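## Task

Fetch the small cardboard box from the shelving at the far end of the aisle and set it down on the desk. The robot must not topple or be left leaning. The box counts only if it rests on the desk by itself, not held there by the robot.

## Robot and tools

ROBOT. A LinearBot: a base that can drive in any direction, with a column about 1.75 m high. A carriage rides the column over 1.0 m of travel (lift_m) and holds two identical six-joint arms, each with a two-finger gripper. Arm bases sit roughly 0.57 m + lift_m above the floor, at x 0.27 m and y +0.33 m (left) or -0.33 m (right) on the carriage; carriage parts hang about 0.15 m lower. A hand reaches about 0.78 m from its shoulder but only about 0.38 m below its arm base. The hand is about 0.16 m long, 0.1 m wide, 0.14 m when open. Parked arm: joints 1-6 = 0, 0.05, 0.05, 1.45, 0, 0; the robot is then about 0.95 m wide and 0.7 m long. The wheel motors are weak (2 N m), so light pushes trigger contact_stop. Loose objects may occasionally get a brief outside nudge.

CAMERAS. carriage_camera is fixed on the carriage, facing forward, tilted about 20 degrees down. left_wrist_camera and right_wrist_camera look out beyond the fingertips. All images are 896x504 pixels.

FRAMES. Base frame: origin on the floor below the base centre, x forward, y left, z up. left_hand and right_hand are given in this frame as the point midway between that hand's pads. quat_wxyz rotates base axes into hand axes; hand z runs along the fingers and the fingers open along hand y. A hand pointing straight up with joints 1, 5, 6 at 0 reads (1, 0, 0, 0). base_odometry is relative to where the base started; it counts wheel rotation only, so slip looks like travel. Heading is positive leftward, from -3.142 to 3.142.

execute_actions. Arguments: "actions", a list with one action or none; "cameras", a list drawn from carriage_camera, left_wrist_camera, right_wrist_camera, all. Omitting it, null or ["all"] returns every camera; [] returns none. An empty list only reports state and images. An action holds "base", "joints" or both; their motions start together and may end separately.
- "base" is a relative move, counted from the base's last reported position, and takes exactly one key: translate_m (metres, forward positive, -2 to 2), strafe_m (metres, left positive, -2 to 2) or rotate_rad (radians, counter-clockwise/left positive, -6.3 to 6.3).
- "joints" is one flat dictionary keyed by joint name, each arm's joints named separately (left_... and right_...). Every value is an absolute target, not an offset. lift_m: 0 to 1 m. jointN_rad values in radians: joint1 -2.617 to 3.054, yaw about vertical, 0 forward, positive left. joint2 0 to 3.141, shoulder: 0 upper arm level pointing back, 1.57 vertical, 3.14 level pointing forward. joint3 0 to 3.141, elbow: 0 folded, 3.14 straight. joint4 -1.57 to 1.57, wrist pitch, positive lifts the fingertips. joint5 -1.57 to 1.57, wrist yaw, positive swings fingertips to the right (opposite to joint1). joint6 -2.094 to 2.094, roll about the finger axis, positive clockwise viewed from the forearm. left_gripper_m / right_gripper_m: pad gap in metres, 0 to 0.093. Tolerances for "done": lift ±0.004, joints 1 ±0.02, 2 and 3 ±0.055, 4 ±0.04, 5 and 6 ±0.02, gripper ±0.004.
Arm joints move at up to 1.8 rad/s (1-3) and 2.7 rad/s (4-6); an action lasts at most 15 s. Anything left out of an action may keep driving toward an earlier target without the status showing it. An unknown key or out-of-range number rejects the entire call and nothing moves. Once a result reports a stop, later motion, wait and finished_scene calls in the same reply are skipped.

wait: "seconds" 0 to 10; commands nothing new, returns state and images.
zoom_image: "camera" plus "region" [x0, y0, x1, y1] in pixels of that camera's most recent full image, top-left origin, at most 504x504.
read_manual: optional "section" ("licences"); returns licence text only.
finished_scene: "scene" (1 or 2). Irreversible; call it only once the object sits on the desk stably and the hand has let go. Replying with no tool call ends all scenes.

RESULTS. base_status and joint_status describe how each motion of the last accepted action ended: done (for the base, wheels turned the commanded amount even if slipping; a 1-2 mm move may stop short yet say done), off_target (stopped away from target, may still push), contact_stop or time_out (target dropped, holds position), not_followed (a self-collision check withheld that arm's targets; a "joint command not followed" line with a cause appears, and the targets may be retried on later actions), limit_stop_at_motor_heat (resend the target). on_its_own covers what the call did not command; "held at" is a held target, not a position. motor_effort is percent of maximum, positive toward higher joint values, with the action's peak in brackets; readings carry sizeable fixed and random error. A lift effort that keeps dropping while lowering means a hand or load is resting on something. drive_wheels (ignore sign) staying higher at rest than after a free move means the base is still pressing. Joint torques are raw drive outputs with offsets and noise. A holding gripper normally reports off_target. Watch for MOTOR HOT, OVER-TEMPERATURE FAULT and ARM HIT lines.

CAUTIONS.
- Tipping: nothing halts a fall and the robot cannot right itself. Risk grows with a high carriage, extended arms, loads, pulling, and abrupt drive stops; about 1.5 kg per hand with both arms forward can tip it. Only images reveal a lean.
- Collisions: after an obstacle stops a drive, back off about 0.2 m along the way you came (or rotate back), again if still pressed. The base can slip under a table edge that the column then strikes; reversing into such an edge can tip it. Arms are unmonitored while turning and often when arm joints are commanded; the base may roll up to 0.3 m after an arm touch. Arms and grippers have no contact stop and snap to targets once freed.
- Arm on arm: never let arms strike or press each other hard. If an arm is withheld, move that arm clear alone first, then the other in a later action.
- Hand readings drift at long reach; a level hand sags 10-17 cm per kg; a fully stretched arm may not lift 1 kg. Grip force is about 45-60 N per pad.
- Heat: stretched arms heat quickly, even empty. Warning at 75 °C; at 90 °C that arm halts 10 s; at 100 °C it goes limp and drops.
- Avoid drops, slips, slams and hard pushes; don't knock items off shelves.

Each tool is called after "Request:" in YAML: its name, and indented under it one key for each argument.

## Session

Request:
execute_actions:
  actions: []

Scene clock: 0.00 s.
Joint torques (N m, as the arm reports them, + toward a larger angle): no reading
base_odometry: x=+0.000 y=+0.000 heading=+0.000 (m, m, rad; odometry frame)
base_status: not commanded
joint_positions: lift_m=+0.298 left_joint1_rad=+0.025 left_joint2_rad=+0.068 left_joint3_rad=+0.064 left_joint4_rad=+1.442 left_joint5_rad=+0.049 left_joint6_rad=-0.013 left_gripper_m=+0.094 right_joint1_rad=+0.012 right_joint2_rad=+0.045 right_joint3_rad=+0.063 right_joint4_rad=+1.470 right_joint5_rad=-0.022 right_joint6_rad=+0.019 right_gripper_m=+0.095
joint_status: not commanded
motor_effort: lift_m=+19 drive_wheels=+3 (%)
left_hand: x=+0.3036 y=+0.3422 z=+1.3178 quat_wxyz=(+0.997, +0.023, +0.067, +0.004) (m; base frame)
right_hand: x=+0.2895 y=-0.3458 z=+1.3187 quat_wxyz=(+0.999, -0.011, +0.042, +0.016) (m; base frame)
pictures: carriage_camera, left_wrist_camera, right_wrist_camera
Images, in order (width x height): carriage_camera 896x504, left_wrist_camera 896x504, right_wrist_camera 896x504.

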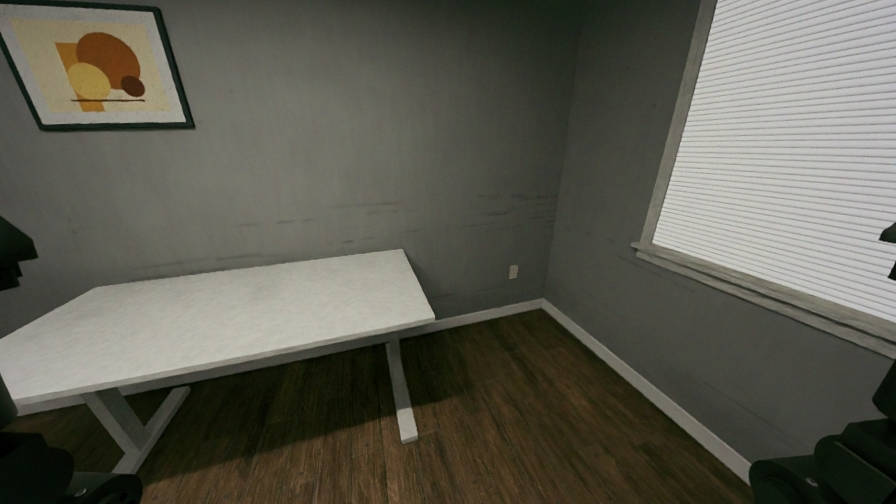

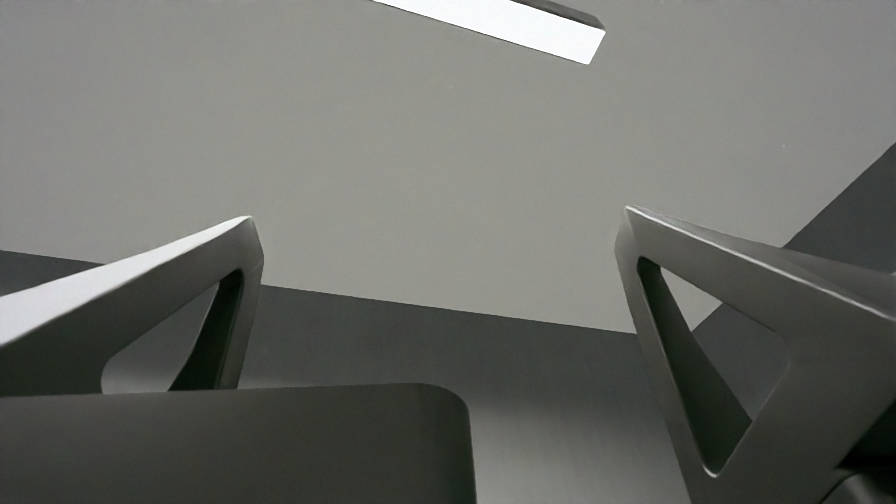

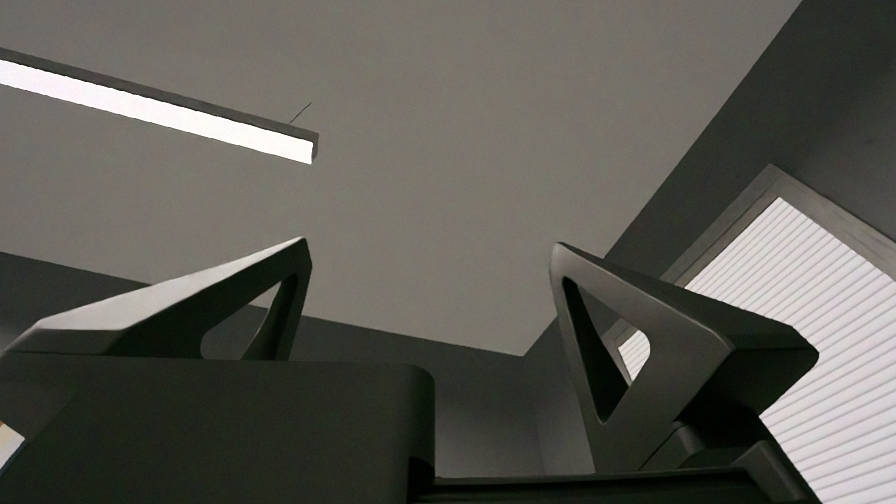

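Request:
execute_actions:
  actions:
    - {"base": {"rotate_rad": -2.84}}
  cameras: ["carriage_camera"]

Scene clock: 27.00 s.
Joint torques (N m, as the arm reports them, + toward a larger angle): left_arm=[ 0.16  5.1   6.61 -0.21  0.04 -0.03] | right_arm=[-0.43  4.29  6.3  -0.15  0.04  0.07]
base_odometry: x=+0.000 y=+0.000 heading=-2.838 (m, m, rad; odometry frame)
base_status: done
joint_positions: lift_m=+0.298 left_joint1_rad=+0.025 left_joint2_rad=+0.068 left_joint3_rad=+0.064 left_joint4_rad=+1.440 left_joint5_rad=+0.049 left_joint6_rad=-0.013 left_gripper_m=+0.094 right_joint1_rad=+0.012 right_joint2_rad=+0.045 right_joint3_rad=+0.063 right_joint4_rad=+1.466 right_joint5_rad=-0.022 right_joint6_rad=+0.019 right_gripper_m=+0.095
joint_status: not commanded
motor_effort: lift_m=+15(16) drive_wheels=+14(38) (%)
left_hand: x=+0.3041 y=+0.3422 z=+1.3177 quat_wxyz=(+0.997, +0.023, +0.068, +0.004) (m; base frame)
right_hand: x=+0.2904 y=-0.3457 z=+1.3186 quat_wxyz=(+0.999, -0.011, +0.044, +0.016) (m; base frame)
pictures: carriage_camera
Images, in order (width x height): carriage_camera 896x504.

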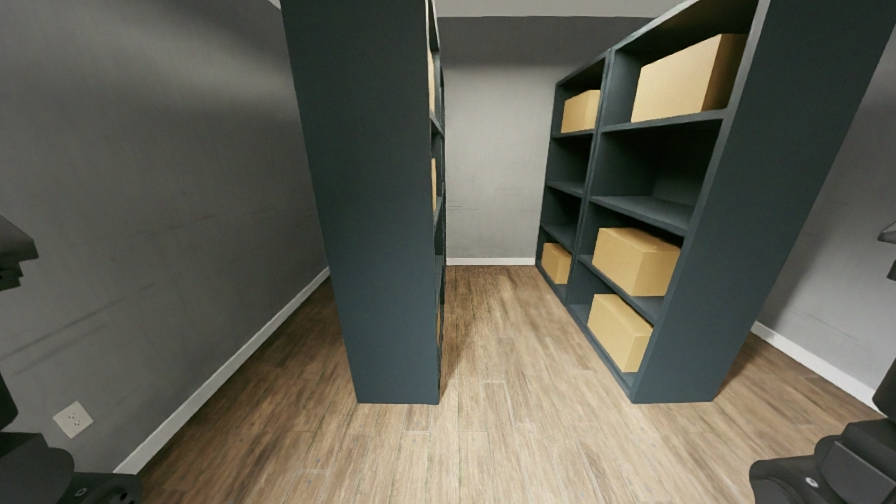

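Request:
zoom_image:
  camera: "carriage_camera"
  region: [420, 70, 640, 310]

Request:
zoom_image:
  camera: "carriage_camera"
  region: [340, 240, 740, 430]

Region (420, 70, 640, 310) of carriage_camera's 896x504 image, scaled by 2.100, with more detail than that image has; it fills the left 462 columns of this view, and the rest is white.

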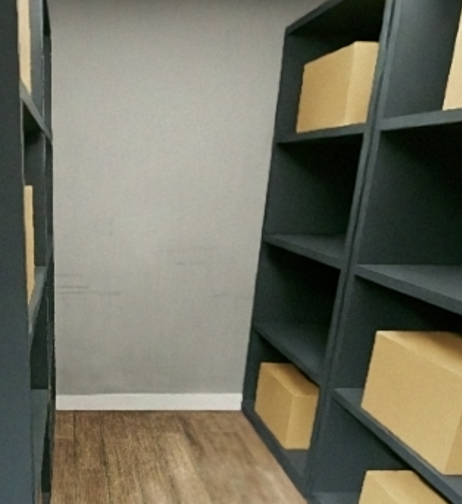

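Region (340, 240, 740, 430) of carriage_camera's 896x504 image, scaled by 1.260, with more detail than that image has; it fills the top 239 rows of this view, and the rest is white.

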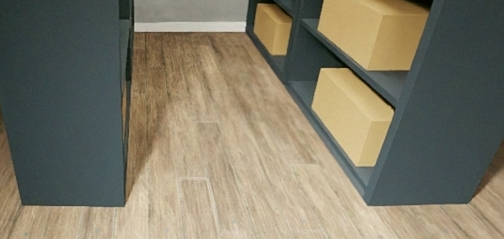

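Request:
execute_actions:
  actions:
    - {"base": {"strafe_m": -0.49}, "joints": {"left_joint4_rad": 0.45, "left_joint5_rad": 0.6, "right_joint4_rad": 0.45, "right_joint5_rad": -0.6}}

Scene clock: 87.67 s.
Joint torques (N m, as the arm reports them, + toward a larger angle): left_arm=[ 0.18  3.06  8.55  1.31 -0.03 -0.04] | right_arm=[-0.41  2.67  8.07  1.38  0.1   0.08]
base_odometry: x=-0.145 y=+0.468 heading=-2.839 (m, m, rad; odometry frame)
base_status: done
joint_positions: lift_m=+0.298 left_joint1_rad=+0.025 left_joint2_rad=+0.068 left_joint3_rad=+0.064 left_joint4_rad=+0.462 left_joint5_rad=+0.594 left_joint6_rad=-0.013 left_gripper_m=+0.094 right_joint1_rad=+0.012 right_joint2_rad=+0.045 right_joint3_rad=+0.063 right_joint4_rad=+0.449 right_joint5_rad=-0.592 right_joint6_rad=+0.019 right_gripper_m=+0.095
joint_status: all done
motor_effort: lift_m=+19(19) drive_wheels=-8(32) (%)
left_hand: x=+0.4673 y=+0.2586 z=+1.1700 quat_wxyz=(+0.813, +0.239, +0.510, -0.150) (m; base frame)
right_hand: x=+0.4614 y=-0.2516 z=+1.1711 quat_wxyz=(+0.812, -0.247, +0.503, +0.165) (m; base frame)
pictures: carriage_camera, left_wrist_camera, right_wrist_camera
Images, in order (width x height): carriage_camera 896x504, left_wrist_camera 896x504, right_wrist_camera 896x504.

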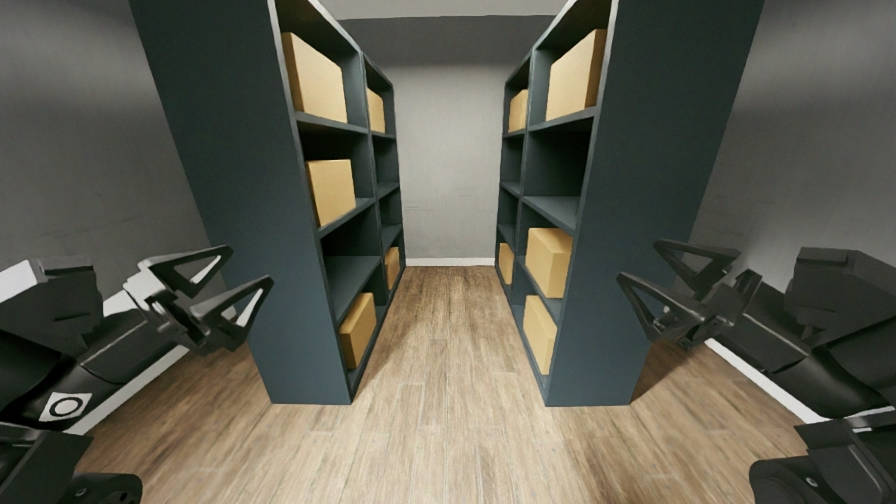

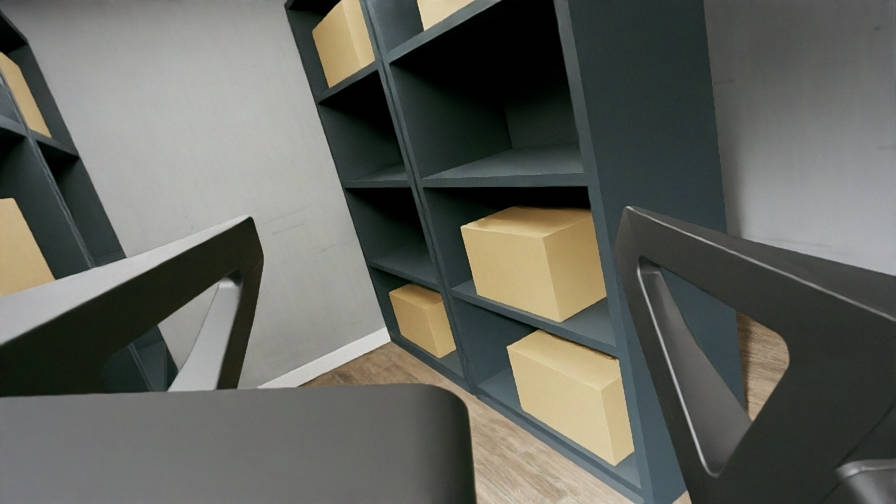

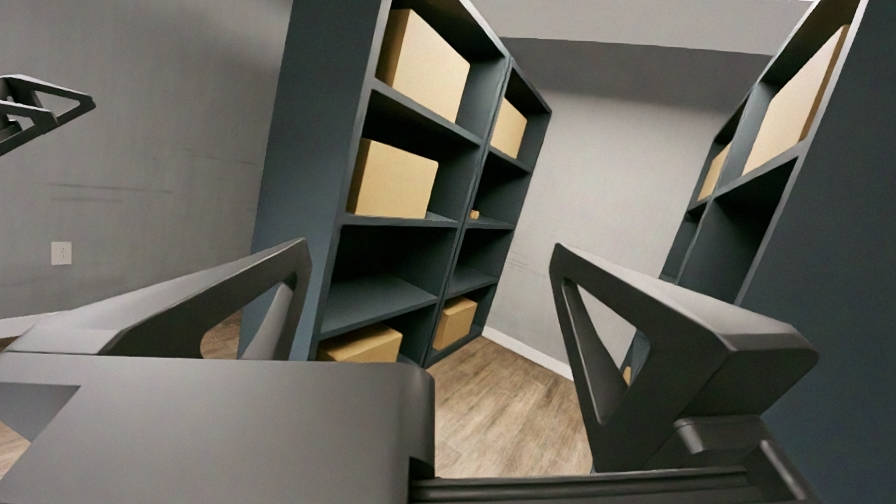

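Request:
zoom_image:
  camera: "right_wrist_camera"
  region: [430, 150, 550, 270]

Region (430, 150, 550, 270) of right_wrist_camera's 896x504 image, scaled by 4.200, with more detail than that image has.

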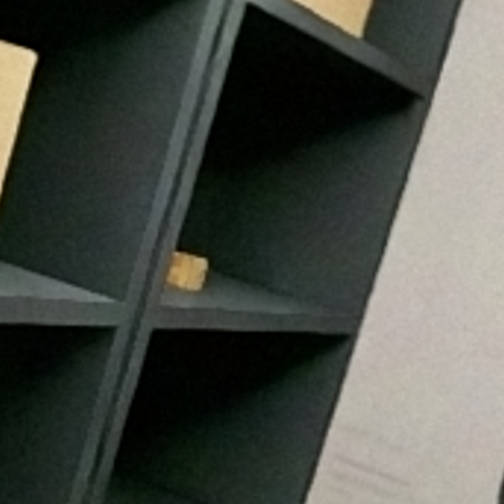

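Request:
execute_actions:
  actions:
    - {"base": {"rotate_rad": 1.525}, "joints": {"lift_m": 0.47, "left_joint4_rad": 1.45, "left_joint5_rad": 0.0, "right_joint4_rad": 1.45, "right_joint5_rad": 0.0}}
  cameras: ["carriage_camera"]

Scene clock: 123.20 s.
Joint torques (N m, as the arm reports them, + toward a larger angle): left_arm=[ 0.17  5.14  6.61 -0.15  0.03 -0.02] | right_arm=[-0.4   4.29  6.4  -0.14  0.09  0.07]
base_odometry: x=-0.145 y=+0.468 heading=-1.316 (m, m, rad; odometry frame)
base_status: done
joint_positions: lift_m=+0.470 left_joint1_rad=+0.025 left_joint2_rad=+0.068 left_joint3_rad=+0.064 left_joint4_rad=+1.440 left_joint5_rad=+0.003 left_joint6_rad=-0.013 left_gripper_m=+0.094 right_joint1_rad=+0.012 right_joint2_rad=+0.045 right_joint3_rad=+0.063 right_joint4_rad=+1.448 right_joint5_rad=-0.008 right_joint6_rad=+0.019 right_gripper_m=+0.095
joint_status: all done
motor_effort: lift_m=+19(25) drive_wheels=+15(33) (%)
left_hand: x=+0.3039 y=+0.3501 z=+1.4902 quat_wxyz=(+0.998, +0.000, +0.068, +0.006) (m; base frame)
right_hand: x=+0.2948 y=-0.3482 z=+1.4905 quat_wxyz=(+0.999, -0.004, +0.052, +0.015) (m; base frame)
pictures: carriage_camera
Images, in order (width x height): carriage_camera 896x504.

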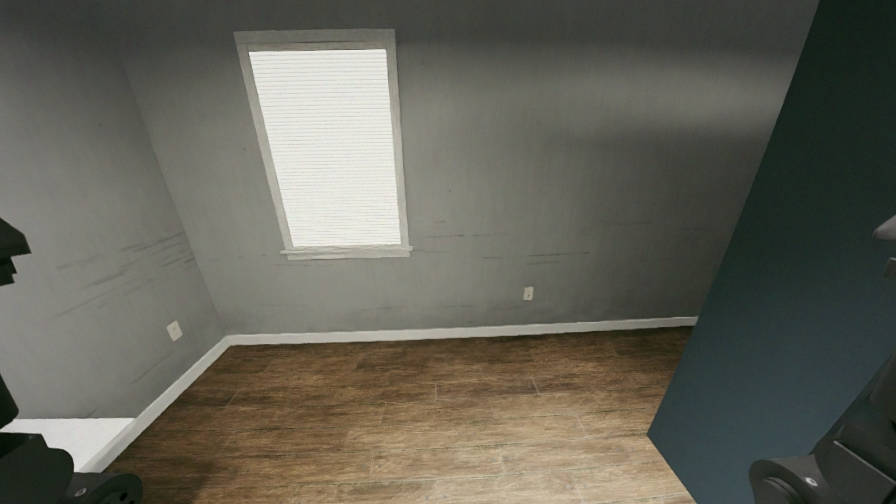

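Request:
zoom_image:
  camera: "carriage_camera"
  region: [200, 300, 460, 370]

Request:
zoom_image:
  camera: "carriage_camera"
  region: [480, 290, 740, 504]

Region (200, 300, 460, 370) of carriage_camera's 896x504 image, scaled by 1.938, with more detail than that image has; it fills the top 136 rows of this view, and the rest is white.

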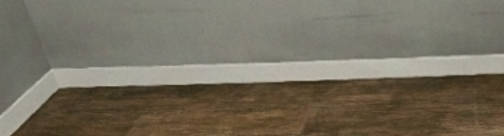

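Region (480, 290, 740, 504) of carriage_camera's 896x504 image, scaled by 1.938, with more detail than that image has; it fills the top 415 rows of this view, and the rest is white.

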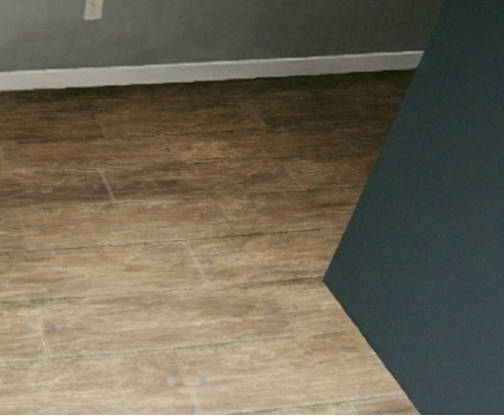

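Request:
execute_actions:
  actions:
    - {"base": {"strafe_m": -2.0}, "joints": {"right_joint1_rad": -0.55, "right_joint2_rad": 0.889, "right_joint3_rad": 0.261, "right_joint4_rad": -0.5, "right_joint5_rad": 0, "right_joint6_rad": 0, "right_gripper_m": 0.093}}
  cameras: ["carriage_camera", "right_wrist_camera"]

Scene clock: 218.03 s.
Joint torques (N m, as the arm reports them, + toward a larger angle): left_arm=[ 0.19  5.11  6.6  -0.15  0.04 -0.02] | right_arm=[-0.73  0.04  7.38  1.13  0.09  0.01]
base_odometry: x=-2.080 y=-0.038 heading=-1.315 (m, m, rad; odometry frame)
base_status: done
joint_positions: lift_m=+0.470 left_joint1_rad=+0.025 left_joint2_rad=+0.068 left_joint3_rad=+0.064 left_joint4_rad=+1.441 left_joint5_rad=+0.003 left_joint6_rad=-0.013 left_gripper_m=+0.094 right_joint1_rad=-0.546 right_joint2_rad=+0.882 right_joint3_rad=+0.260 right_joint4_rad=-0.503 right_joint5_rad=-0.007 right_joint6_rad=+0.005 right_gripper_m=+0.093
joint_status: all done
motor_effort: lift_m=+17(22) drive_wheels=-7(32) (%)
left_hand: x=+0.3037 y=+0.3502 z=+1.4902 quat_wxyz=(+0.998, +0.000, +0.067, +0.006) (m; base frame)
right_hand: x=+0.4341 y=-0.4486 z=+1.0579 quat_wxyz=(+0.214, +0.264, +0.939, -0.056) (m; base frame)
pictures: carriage_camera, right_wrist_camera
Images, in order (width x height): carriage_camera 896x504, right_wrist_camera 896x504.

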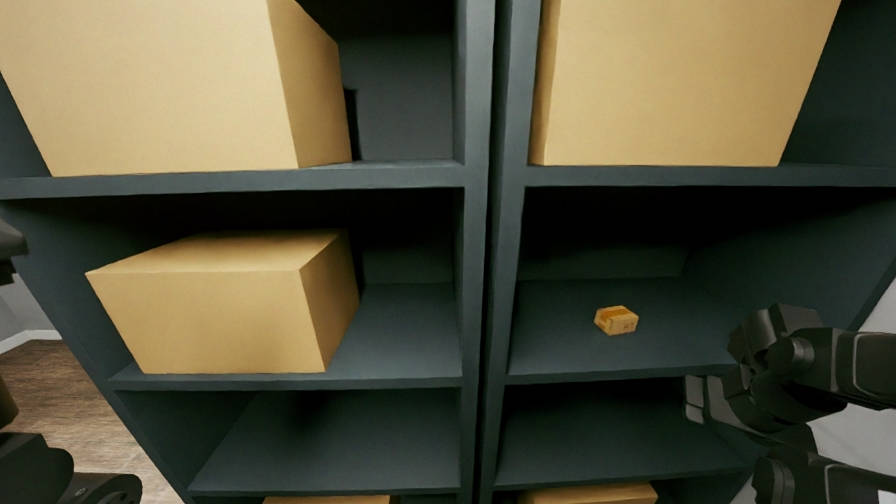

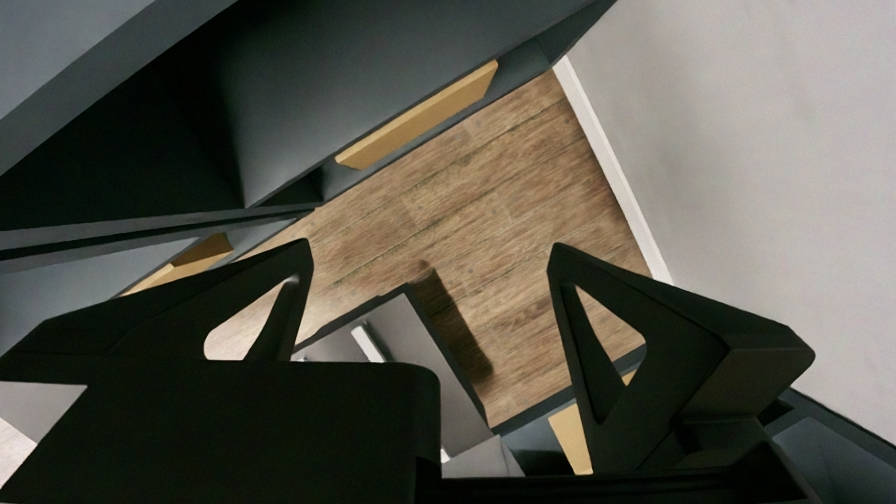

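Request:
zoom_image:
  camera: "carriage_camera"
  region: [570, 285, 670, 355]

Request:
zoom_image:
  camera: "carriage_camera"
  region: [440, 140, 800, 420]

Region (570, 285, 670, 355) of carriage_camera's 896x504 image, scaled by 5.040, with more detail than that image has; it fills the top 353 rows of this view, and the rest is white.

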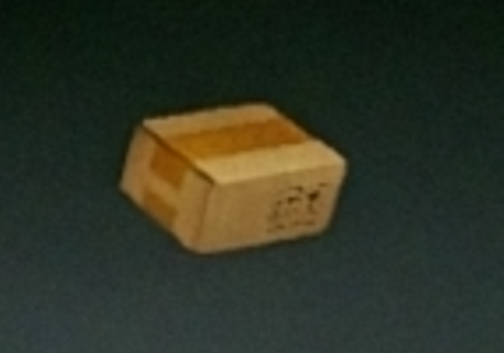

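Region (440, 140, 800, 420) of carriage_camera's 896x504 image, scaled by 1.400, with more detail than that image has.

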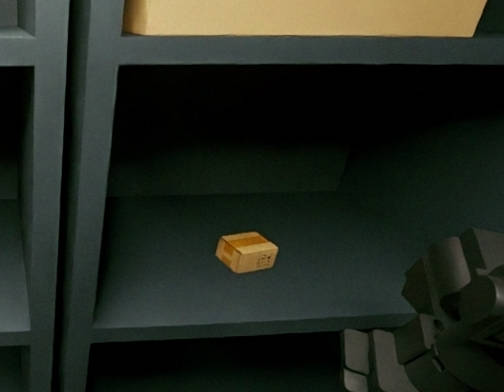

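Request:
execute_actions:
  actions:
    - {"joints": {"lift_m": 0.335, "right_joint1_rad": -0.378, "right_joint2_rad": 2.09, "right_joint3_rad": 2.11, "right_joint4_rad": -1.57}}
  cameras: ["carriage_camera", "right_wrist_camera"]

Scene clock: 326.03 s.
Joint torques (N m, as the arm reports them, + toward a larger angle): left_arm=[ 0.17  5.11  6.6  -0.15  0.04 -0.02] | right_arm=[ -0.1  -10.53   7.75   0.31   0.09   0.01]
base_odometry: x=-2.080 y=-0.038 heading=-1.315 (m, m, rad; odometry frame)
base_status: not commanded
joint_positions: lift_m=+0.335 left_joint1_rad=+0.025 left_joint2_rad=+0.068 left_joint3_rad=+0.064 left_joint4_rad=+1.442 left_joint5_rad=+0.002 left_joint6_rad=-0.013 left_gripper_m=+0.094 right_joint1_rad=-0.382 right_joint2_rad=+2.091 right_joint3_rad=+2.097 right_joint4_rad=-1.558 right_joint5_rad=-0.007 right_joint6_rad=+0.005 right_gripper_m=+0.093
joint_status: all done
motor_effort: lift_m=+17(17) drive_wheels=-6(6) (%)
left_hand: x=+0.3035 y=+0.3503 z=+1.3555 quat_wxyz=(+0.998, +0.000, +0.067, +0.006) (m; base frame)
right_hand: x=+0.6407 y=-0.4981 z=+1.0796 quat_wxyz=(+0.010, +0.193, +0.981, +0.002) (m; base frame)
pictures: carriage_camera, right_wrist_camera
Images, in order (width x height): carriage_camera 896x504, right_wrist_camera 896x504.

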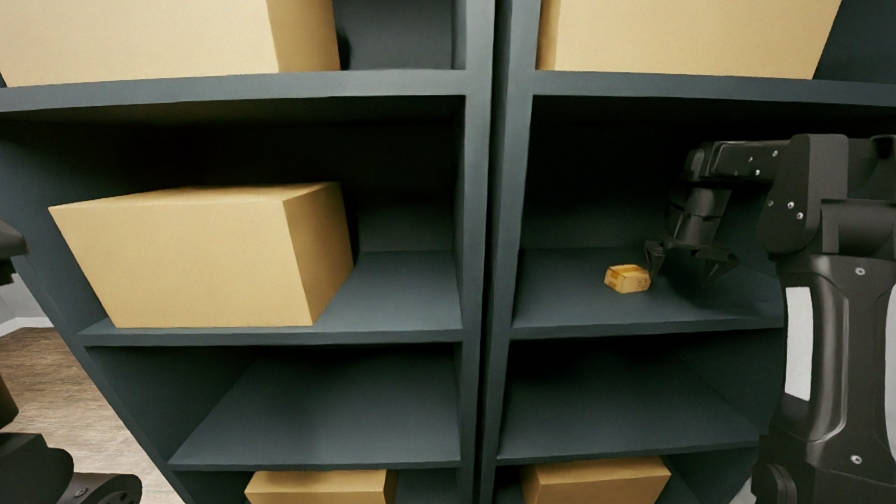

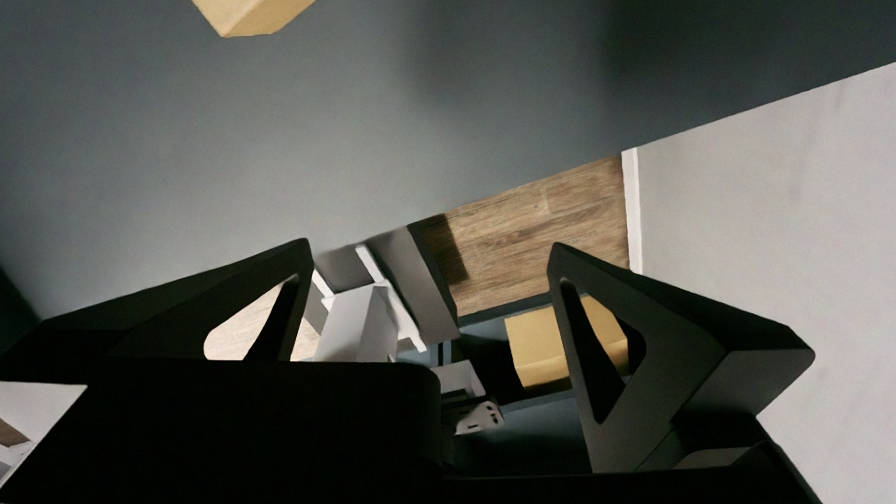

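Request:
execute_actions:
  actions:
    - {"base": {"translate_m": 0.15}, "joints": {"right_joint6_rad": 1.03}}
  cameras: ["carriage_camera", "right_wrist_camera"]

Scene clock: 338.37 s.
Joint torques (N m, as the arm reports them, + toward a larger angle): left_arm=[ 0.17  5.14  6.59 -0.19  0.04 -0.02] | right_arm=[ -0.1  -10.39   7.74   0.31   0.14   0.15]
base_odometry: x=-2.043 y=-0.184 heading=-1.316 (m, m, rad; odometry frame)
base_status: done
joint_positions: lift_m=+0.335 left_joint1_rad=+0.025 left_joint2_rad=+0.068 left_joint3_rad=+0.064 left_joint4_rad=+1.444 left_joint5_rad=+0.002 left_joint6_rad=-0.013 left_gripper_m=+0.094 right_joint1_rad=-0.382 right_joint2_rad=+2.091 right_joint3_rad=+2.097 right_joint4_rad=-1.564 right_joint5_rad=-0.007 right_joint6_rad=+1.022 right_gripper_m=+0.093
joint_status: all done
motor_effort: lift_m=+15(17) drive_wheels=-6(25) (%)
left_hand: x=+0.3029 y=+0.3503 z=+1.3556 quat_wxyz=(+0.998, +0.000, +0.065, +0.006) (m; base frame)
right_hand: x=+0.6395 y=-0.4973 z=+1.0796 quat_wxyz=(+0.005, +0.646, +0.764, +0.005) (m; base frame)
pictures: carriage_camera, right_wrist_camera
Images, in order (width x height): carriage_camera 896x504, right_wrist_camera 896x504.

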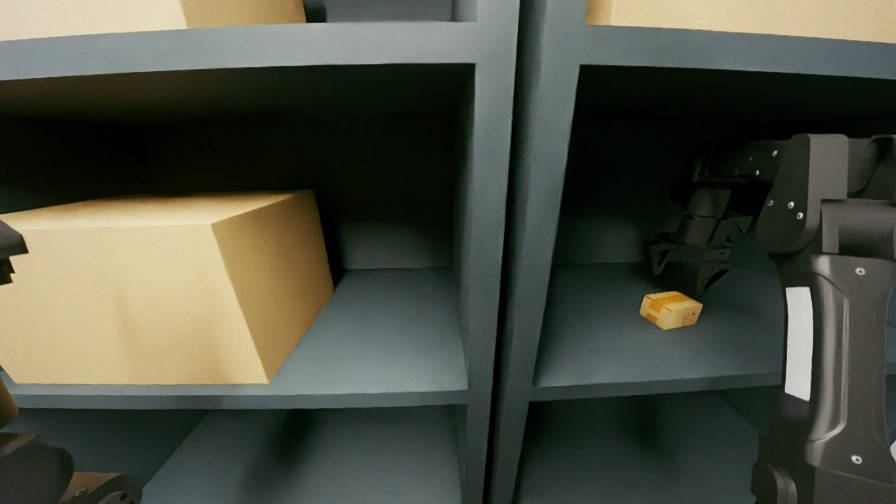

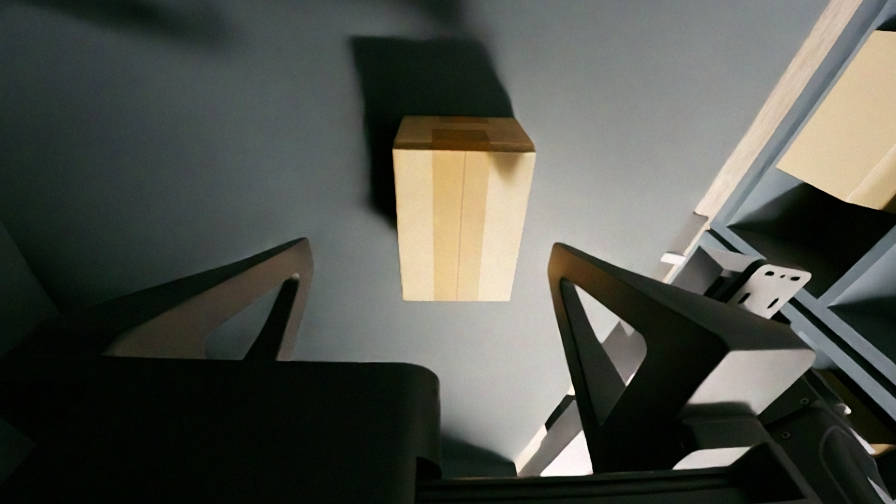

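Request:
execute_actions:
  actions:
    - {"base": {"translate_m": -0.023}, "joints": {"right_joint1_rad": -0.338, "right_joint6_rad": 1.07, "lift_m": 0.322}}
  cameras: ["carriage_camera", "right_wrist_camera"]

Scene clock: 381.37 s.
Joint torques (N m, as the arm reports them, + toward a larger angle): left_arm=[ 0.18  5.15  6.6  -0.19  0.04 -0.02] | right_arm=[ -0.68 -10.99   7.46   0.34   0.14   0.15]
base_odometry: x=-2.049 y=-0.162 heading=-1.316 (m, m, rad; odometry frame)
base_status: done
joint_positions: lift_m=+0.322 left_joint1_rad=+0.025 left_joint2_rad=+0.068 left_joint3_rad=+0.064 left_joint4_rad=+1.445 left_joint5_rad=+0.002 left_joint6_rad=-0.013 left_gripper_m=+0.094 right_joint1_rad=-0.335 right_joint2_rad=+2.097 right_joint3_rad=+2.099 right_joint4_rad=-1.566 right_joint5_rad=-0.006 right_joint6_rad=+1.062 right_gripper_m=+0.093
joint_status: all done
motor_effort: lift_m=+17(18) drive_wheels=-2(23) (%)
left_hand: x=+0.3028 y=+0.3502 z=+1.3426 quat_wxyz=(+0.998, +0.000, +0.065, +0.006) (m; base frame)
right_hand: x=+0.6460 y=-0.4801 z=+1.0649 quat_wxyz=(+0.002, +0.643, +0.766, +0.004) (m; base frame)
pictures: carriage_camera, right_wrist_camera
Images, in order (width x height): carriage_camera 896x504, right_wrist_camera 896x504.

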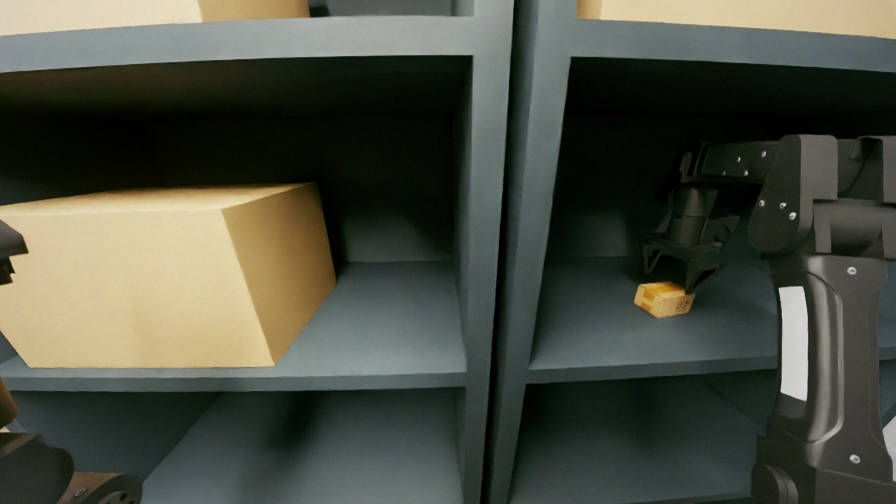

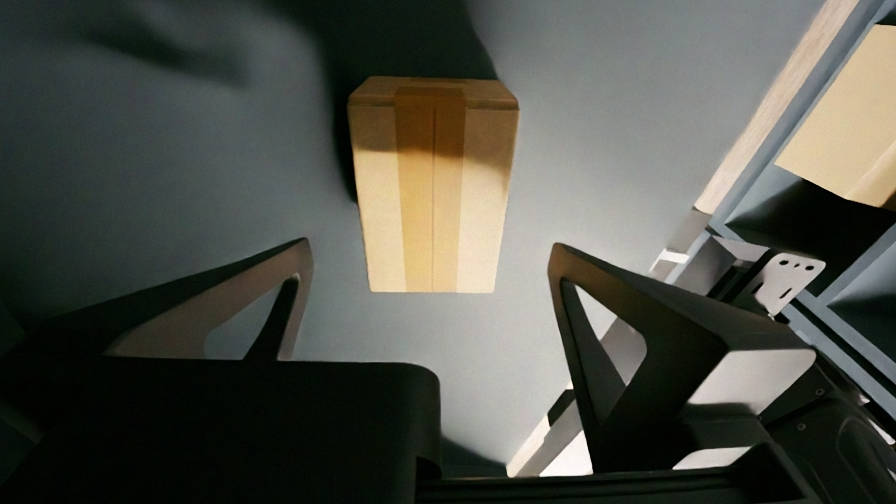

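Request:
execute_actions:
  actions:
    - {"joints": {"lift_m": 0.268}}
  cameras: ["carriage_camera", "right_wrist_camera"]

Scene clock: 397.07 s.
Joint torques (N m, as the arm reports them, + toward a larger angle): left_arm=[ 0.15  5.1   6.62 -0.2   0.04 -0.02] | right_arm=[ -0.63 -11.03   7.5    0.33   0.13   0.15]
base_odometry: x=-2.049 y=-0.162 heading=-1.316 (m, m, rad; odometry frame)
base_status: not commanded
joint_positions: lift_m=+0.268 left_joint1_rad=+0.025 left_joint2_rad=+0.068 left_joint3_rad=+0.064 left_joint4_rad=+1.445 left_joint5_rad=+0.002 left_joint6_rad=-0.013 left_gripper_m=+0.094 right_joint1_rad=-0.335 right_joint2_rad=+2.098 right_joint3_rad=+2.099 right_joint4_rad=-1.568 right_joint5_rad=-0.006 right_joint6_rad=+1.062 right_gripper_m=+0.093
joint_status: all done
motor_effort: lift_m=+15(15) drive_wheels=-1(1) (%)
left_hand: x=+0.3026 y=+0.3502 z=+1.2886 quat_wxyz=(+0.998, +0.000, +0.065, +0.006) (m; base frame)
right_hand: x=+0.6457 y=-0.4800 z=+1.0104 quat_wxyz=(+0.001, +0.643, +0.766, +0.003) (m; base frame)
pictures: carriage_camera, right_wrist_camera
Images, in order (width x height): carriage_camera 896x504, right_wrist_camera 896x504.

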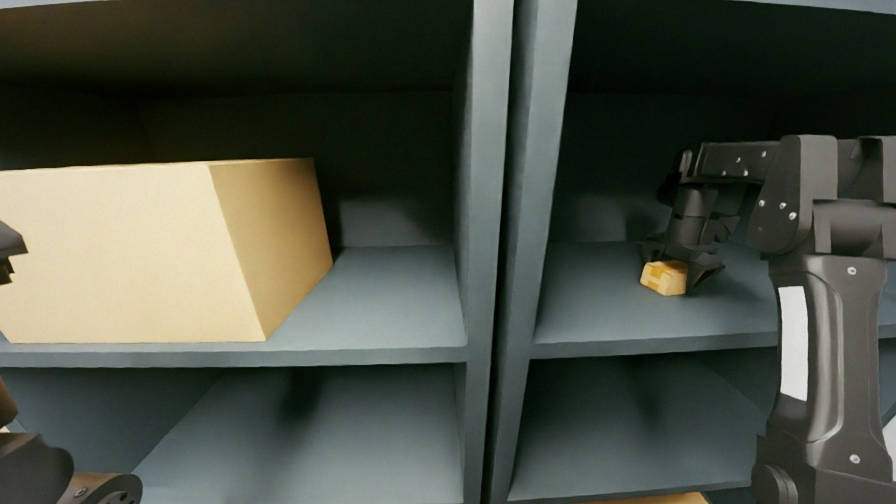

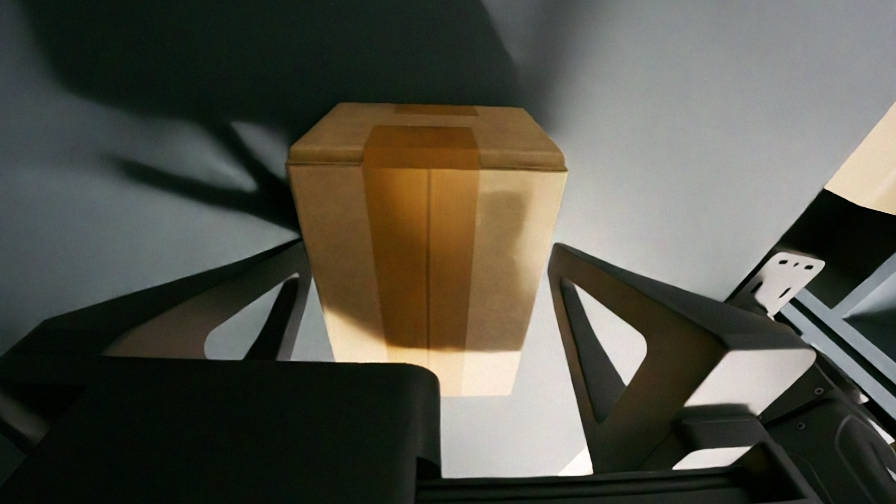

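The fingers straddle the box. Closing the gripper.

Request:
execute_actions:
  actions:
    - {"joints": {"right_gripper_m": 0.045}}
  cameras: ["right_wrist_camera"]

Scene clock: 400.80 s.
Joint torques (N m, as the arm reports them, + toward a larger angle): left_arm=[ 0.17  5.12  6.6  -0.2   0.05 -0.02] | right_arm=[ -0.64 -11.08   7.5    0.32   0.13   0.15]
base_odometry: x=-2.049 y=-0.162 heading=-1.316 (m, m, rad; odometry frame)
base_status: not commanded
joint_positions: lift_m=+0.268 left_joint1_rad=+0.025 left_joint2_rad=+0.068 left_joint3_rad=+0.064 left_joint4_rad=+1.445 left_joint5_rad=+0.002 left_joint6_rad=-0.013 left_gripper_m=+0.094 right_joint1_rad=-0.335 right_joint2_rad=+2.098 right_joint3_rad=+2.099 right_joint4_rad=-1.568 right_joint5_rad=-0.006 right_joint6_rad=+1.062 right_gripper_m=+0.060
joint_status: right_gripper_m off_target (ended at +0.060, target +0.045)
motor_effort: lift_m=+18(17) drive_wheels=-1(1) (%)
left_hand: x=+0.3026 y=+0.3502 z=+1.2886 quat_wxyz=(+0.998, +0.000, +0.065, +0.006) (m; base frame)
right_hand: x=+0.6457 y=-0.4800 z=+1.0104 quat_wxyz=(+0.001, +0.643, +0.766, +0.003) (m; base frame)
pictures: right_wrist_camera
Images, in order (width x height): right_wrist_camera 896x504.

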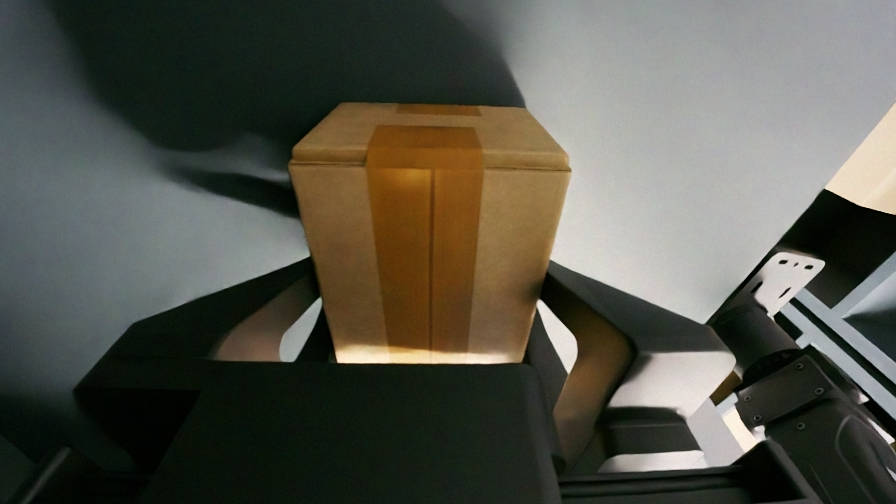

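Request:
execute_actions:
  actions:
    - {"base": {"translate_m": -0.125}, "joints": {"lift_m": 0.29, "right_joint2_rad": 1.14, "right_joint3_rad": 1.155}}
  cameras: ["carriage_camera", "right_wrist_camera"]

Scene clock: 419.33 s.
Joint torques (N m, as the arm reports them, + toward a larger angle): left_arm=[ 0.18  5.08  6.65 -0.2   0.04 -0.02] | right_arm=[-0.64 -2.71  6.03  0.39  0.14  0.14]
base_odometry: x=-2.080 y=-0.041 heading=-1.316 (m, m, rad; odometry frame)
base_status: done
joint_positions: lift_m=+0.290 left_joint1_rad=+0.025 left_joint2_rad=+0.068 left_joint3_rad=+0.064 left_joint4_rad=+1.446 left_joint5_rad=+0.002 left_joint6_rad=-0.013 left_gripper_m=+0.094 right_joint1_rad=-0.335 right_joint2_rad=+1.150 right_joint3_rad=+1.162 right_joint4_rad=-1.574 right_joint5_rad=-0.006 right_joint6_rad=+1.062 right_gripper_m=+0.060
joint_status: all done
motor_effort: lift_m=+15(21) drive_wheels=-5(29) (%)
left_hand: x=+0.3025 y=+0.3502 z=+1.3104 quat_wxyz=(+0.998, +0.000, +0.065, +0.006) (m; base frame)
right_hand: x=+0.4188 y=-0.4010 z=+1.0477 quat_wxyz=(+0.003, +0.643, +0.766, +0.004) (m; base frame)
pictures: carriage_camera, right_wrist_camera
Images, in order (width x height): carriage_camera 896x504, right_wrist_camera 896x504.

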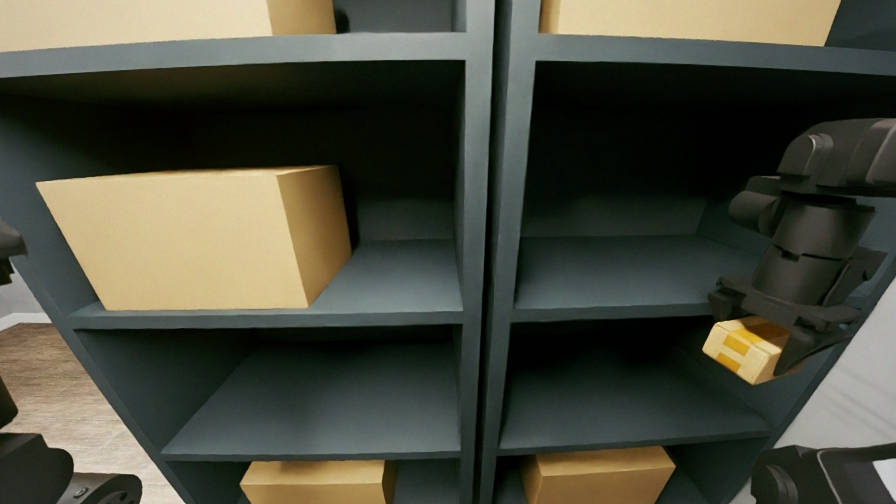

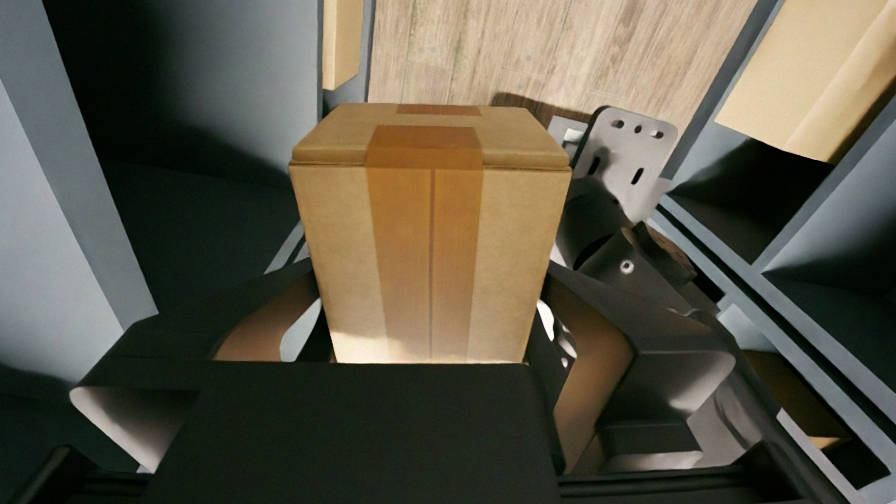

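Request:
execute_actions:
  actions:
    - {"base": {"strafe_m": 2.0}}
  cameras: ["carriage_camera"]

Scene clock: 452.30 s.
Joint torques (N m, as the arm reports them, + toward a larger angle): left_arm=[ 0.18  5.1   6.6  -0.21  0.04 -0.02] | right_arm=[-0.62 -2.76  5.98  0.38  0.13  0.14]
base_odometry: x=-0.145 y=+0.464 heading=-1.316 (m, m, rad; odometry frame)
base_status: done
joint_positions: lift_m=+0.290 left_joint1_rad=+0.025 left_joint2_rad=+0.068 left_joint3_rad=+0.064 left_joint4_rad=+1.446 left_joint5_rad=+0.002 left_joint6_rad=-0.013 left_gripper_m=+0.094 right_joint1_rad=-0.335 right_joint2_rad=+1.150 right_joint3_rad=+1.162 right_joint4_rad=-1.574 right_joint5_rad=-0.006 right_joint6_rad=+1.062 right_gripper_m=+0.060
joint_status: not commanded
motor_effort: lift_m=+20(20) drive_wheels=-5(25) (%)
left_hand: x=+0.3025 y=+0.3502 z=+1.3104 quat_wxyz=(+0.998, +0.000, +0.065, +0.006) (m; base frame)
right_hand: x=+0.4189 y=-0.4011 z=+1.0477 quat_wxyz=(+0.003, +0.643, +0.766, +0.004) (m; base frame)
pictures: carriage_camera
Images, in order (width x height): carriage_camera 896x504.

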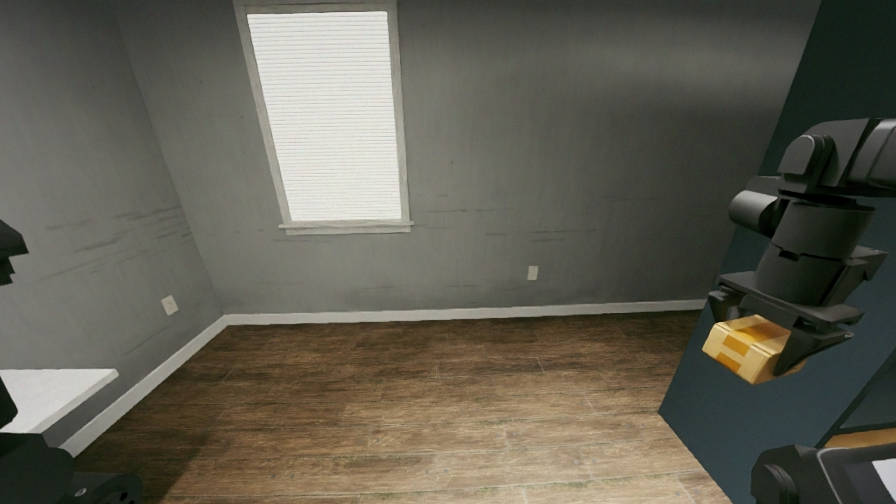

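Request:
execute_actions:
  actions:
    - {"base": {"rotate_rad": 1.6}, "joints": {"lift_m": 0.27, "right_joint1_rad": 0.0, "right_joint2_rad": 2.39, "right_joint3_rad": 1.965, "right_joint4_rad": -1.115}}
  cameras: ["carriage_camera", "right_wrist_camera"]

Scene clock: 468.10 s.
Joint torques (N m, as the arm reports them, + toward a larger angle): left_arm=[ 0.16  5.09  6.6  -0.2   0.05 -0.02] | right_arm=[ -0.39 -14.2    8.21   0.28   0.09   0.13]
base_odometry: x=-0.145 y=+0.464 heading=+0.283 (m, m, rad; odometry frame)
base_status: done
joint_positions: lift_m=+0.270 left_joint1_rad=+0.025 left_joint2_rad=+0.068 left_joint3_rad=+0.064 left_joint4_rad=+1.446 left_joint5_rad=+0.002 left_joint6_rad=-0.013 left_gripper_m=+0.094 right_joint1_rad=+0.000 right_joint2_rad=+2.407 right_joint3_rad=+1.947 right_joint4_rad=-1.105 right_joint5_rad=-0.001 right_joint6_rad=+1.063 right_gripper_m=+0.060
joint_status: all done
motor_effort: lift_m=+18(16) drive_wheels=+14(38) (%)
left_hand: x=+0.3025 y=+0.3503 z=+1.2906 quat_wxyz=(+0.998, +0.000, +0.065, +0.006) (m; base frame)
right_hand: x=+0.7323 y=-0.3498 z=+0.8457 quat_wxyz=(+0.002, +0.507, +0.862, +0.002) (m; base frame)
pictures: carriage_camera, right_wrist_camera
Images, in order (width x height): carriage_camera 896x504, right_wrist_camera 896x504.

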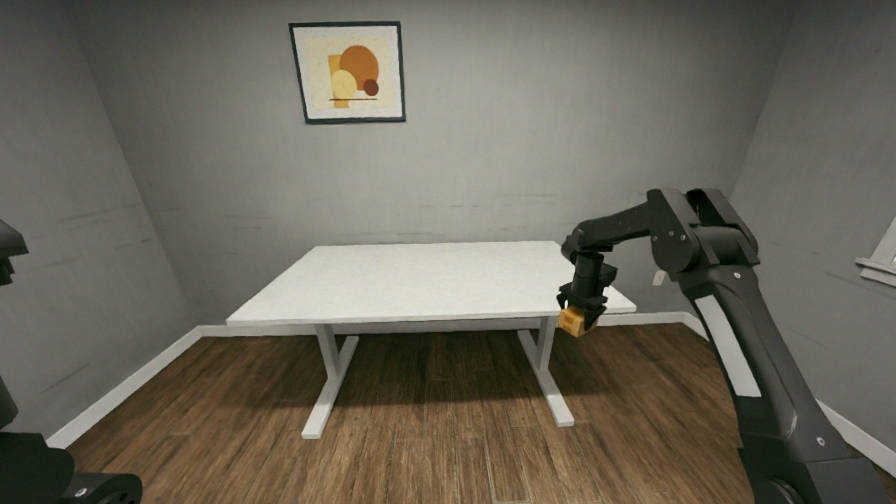

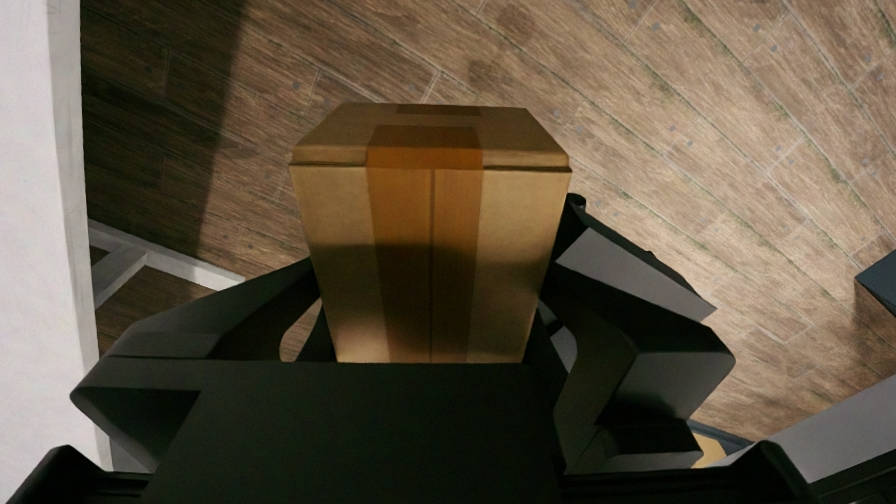

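Request:
zoom_image:
  camera: "carriage_camera"
  region: [200, 220, 700, 460]

Region (200, 220, 700, 460) of carriage_camera's 896x504 image, scaled by 1.008, with more detail than that image has; it fills the top 242 rows of this view, and the rest is white.

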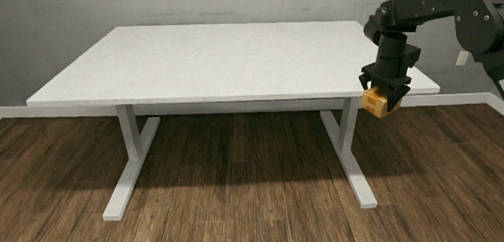

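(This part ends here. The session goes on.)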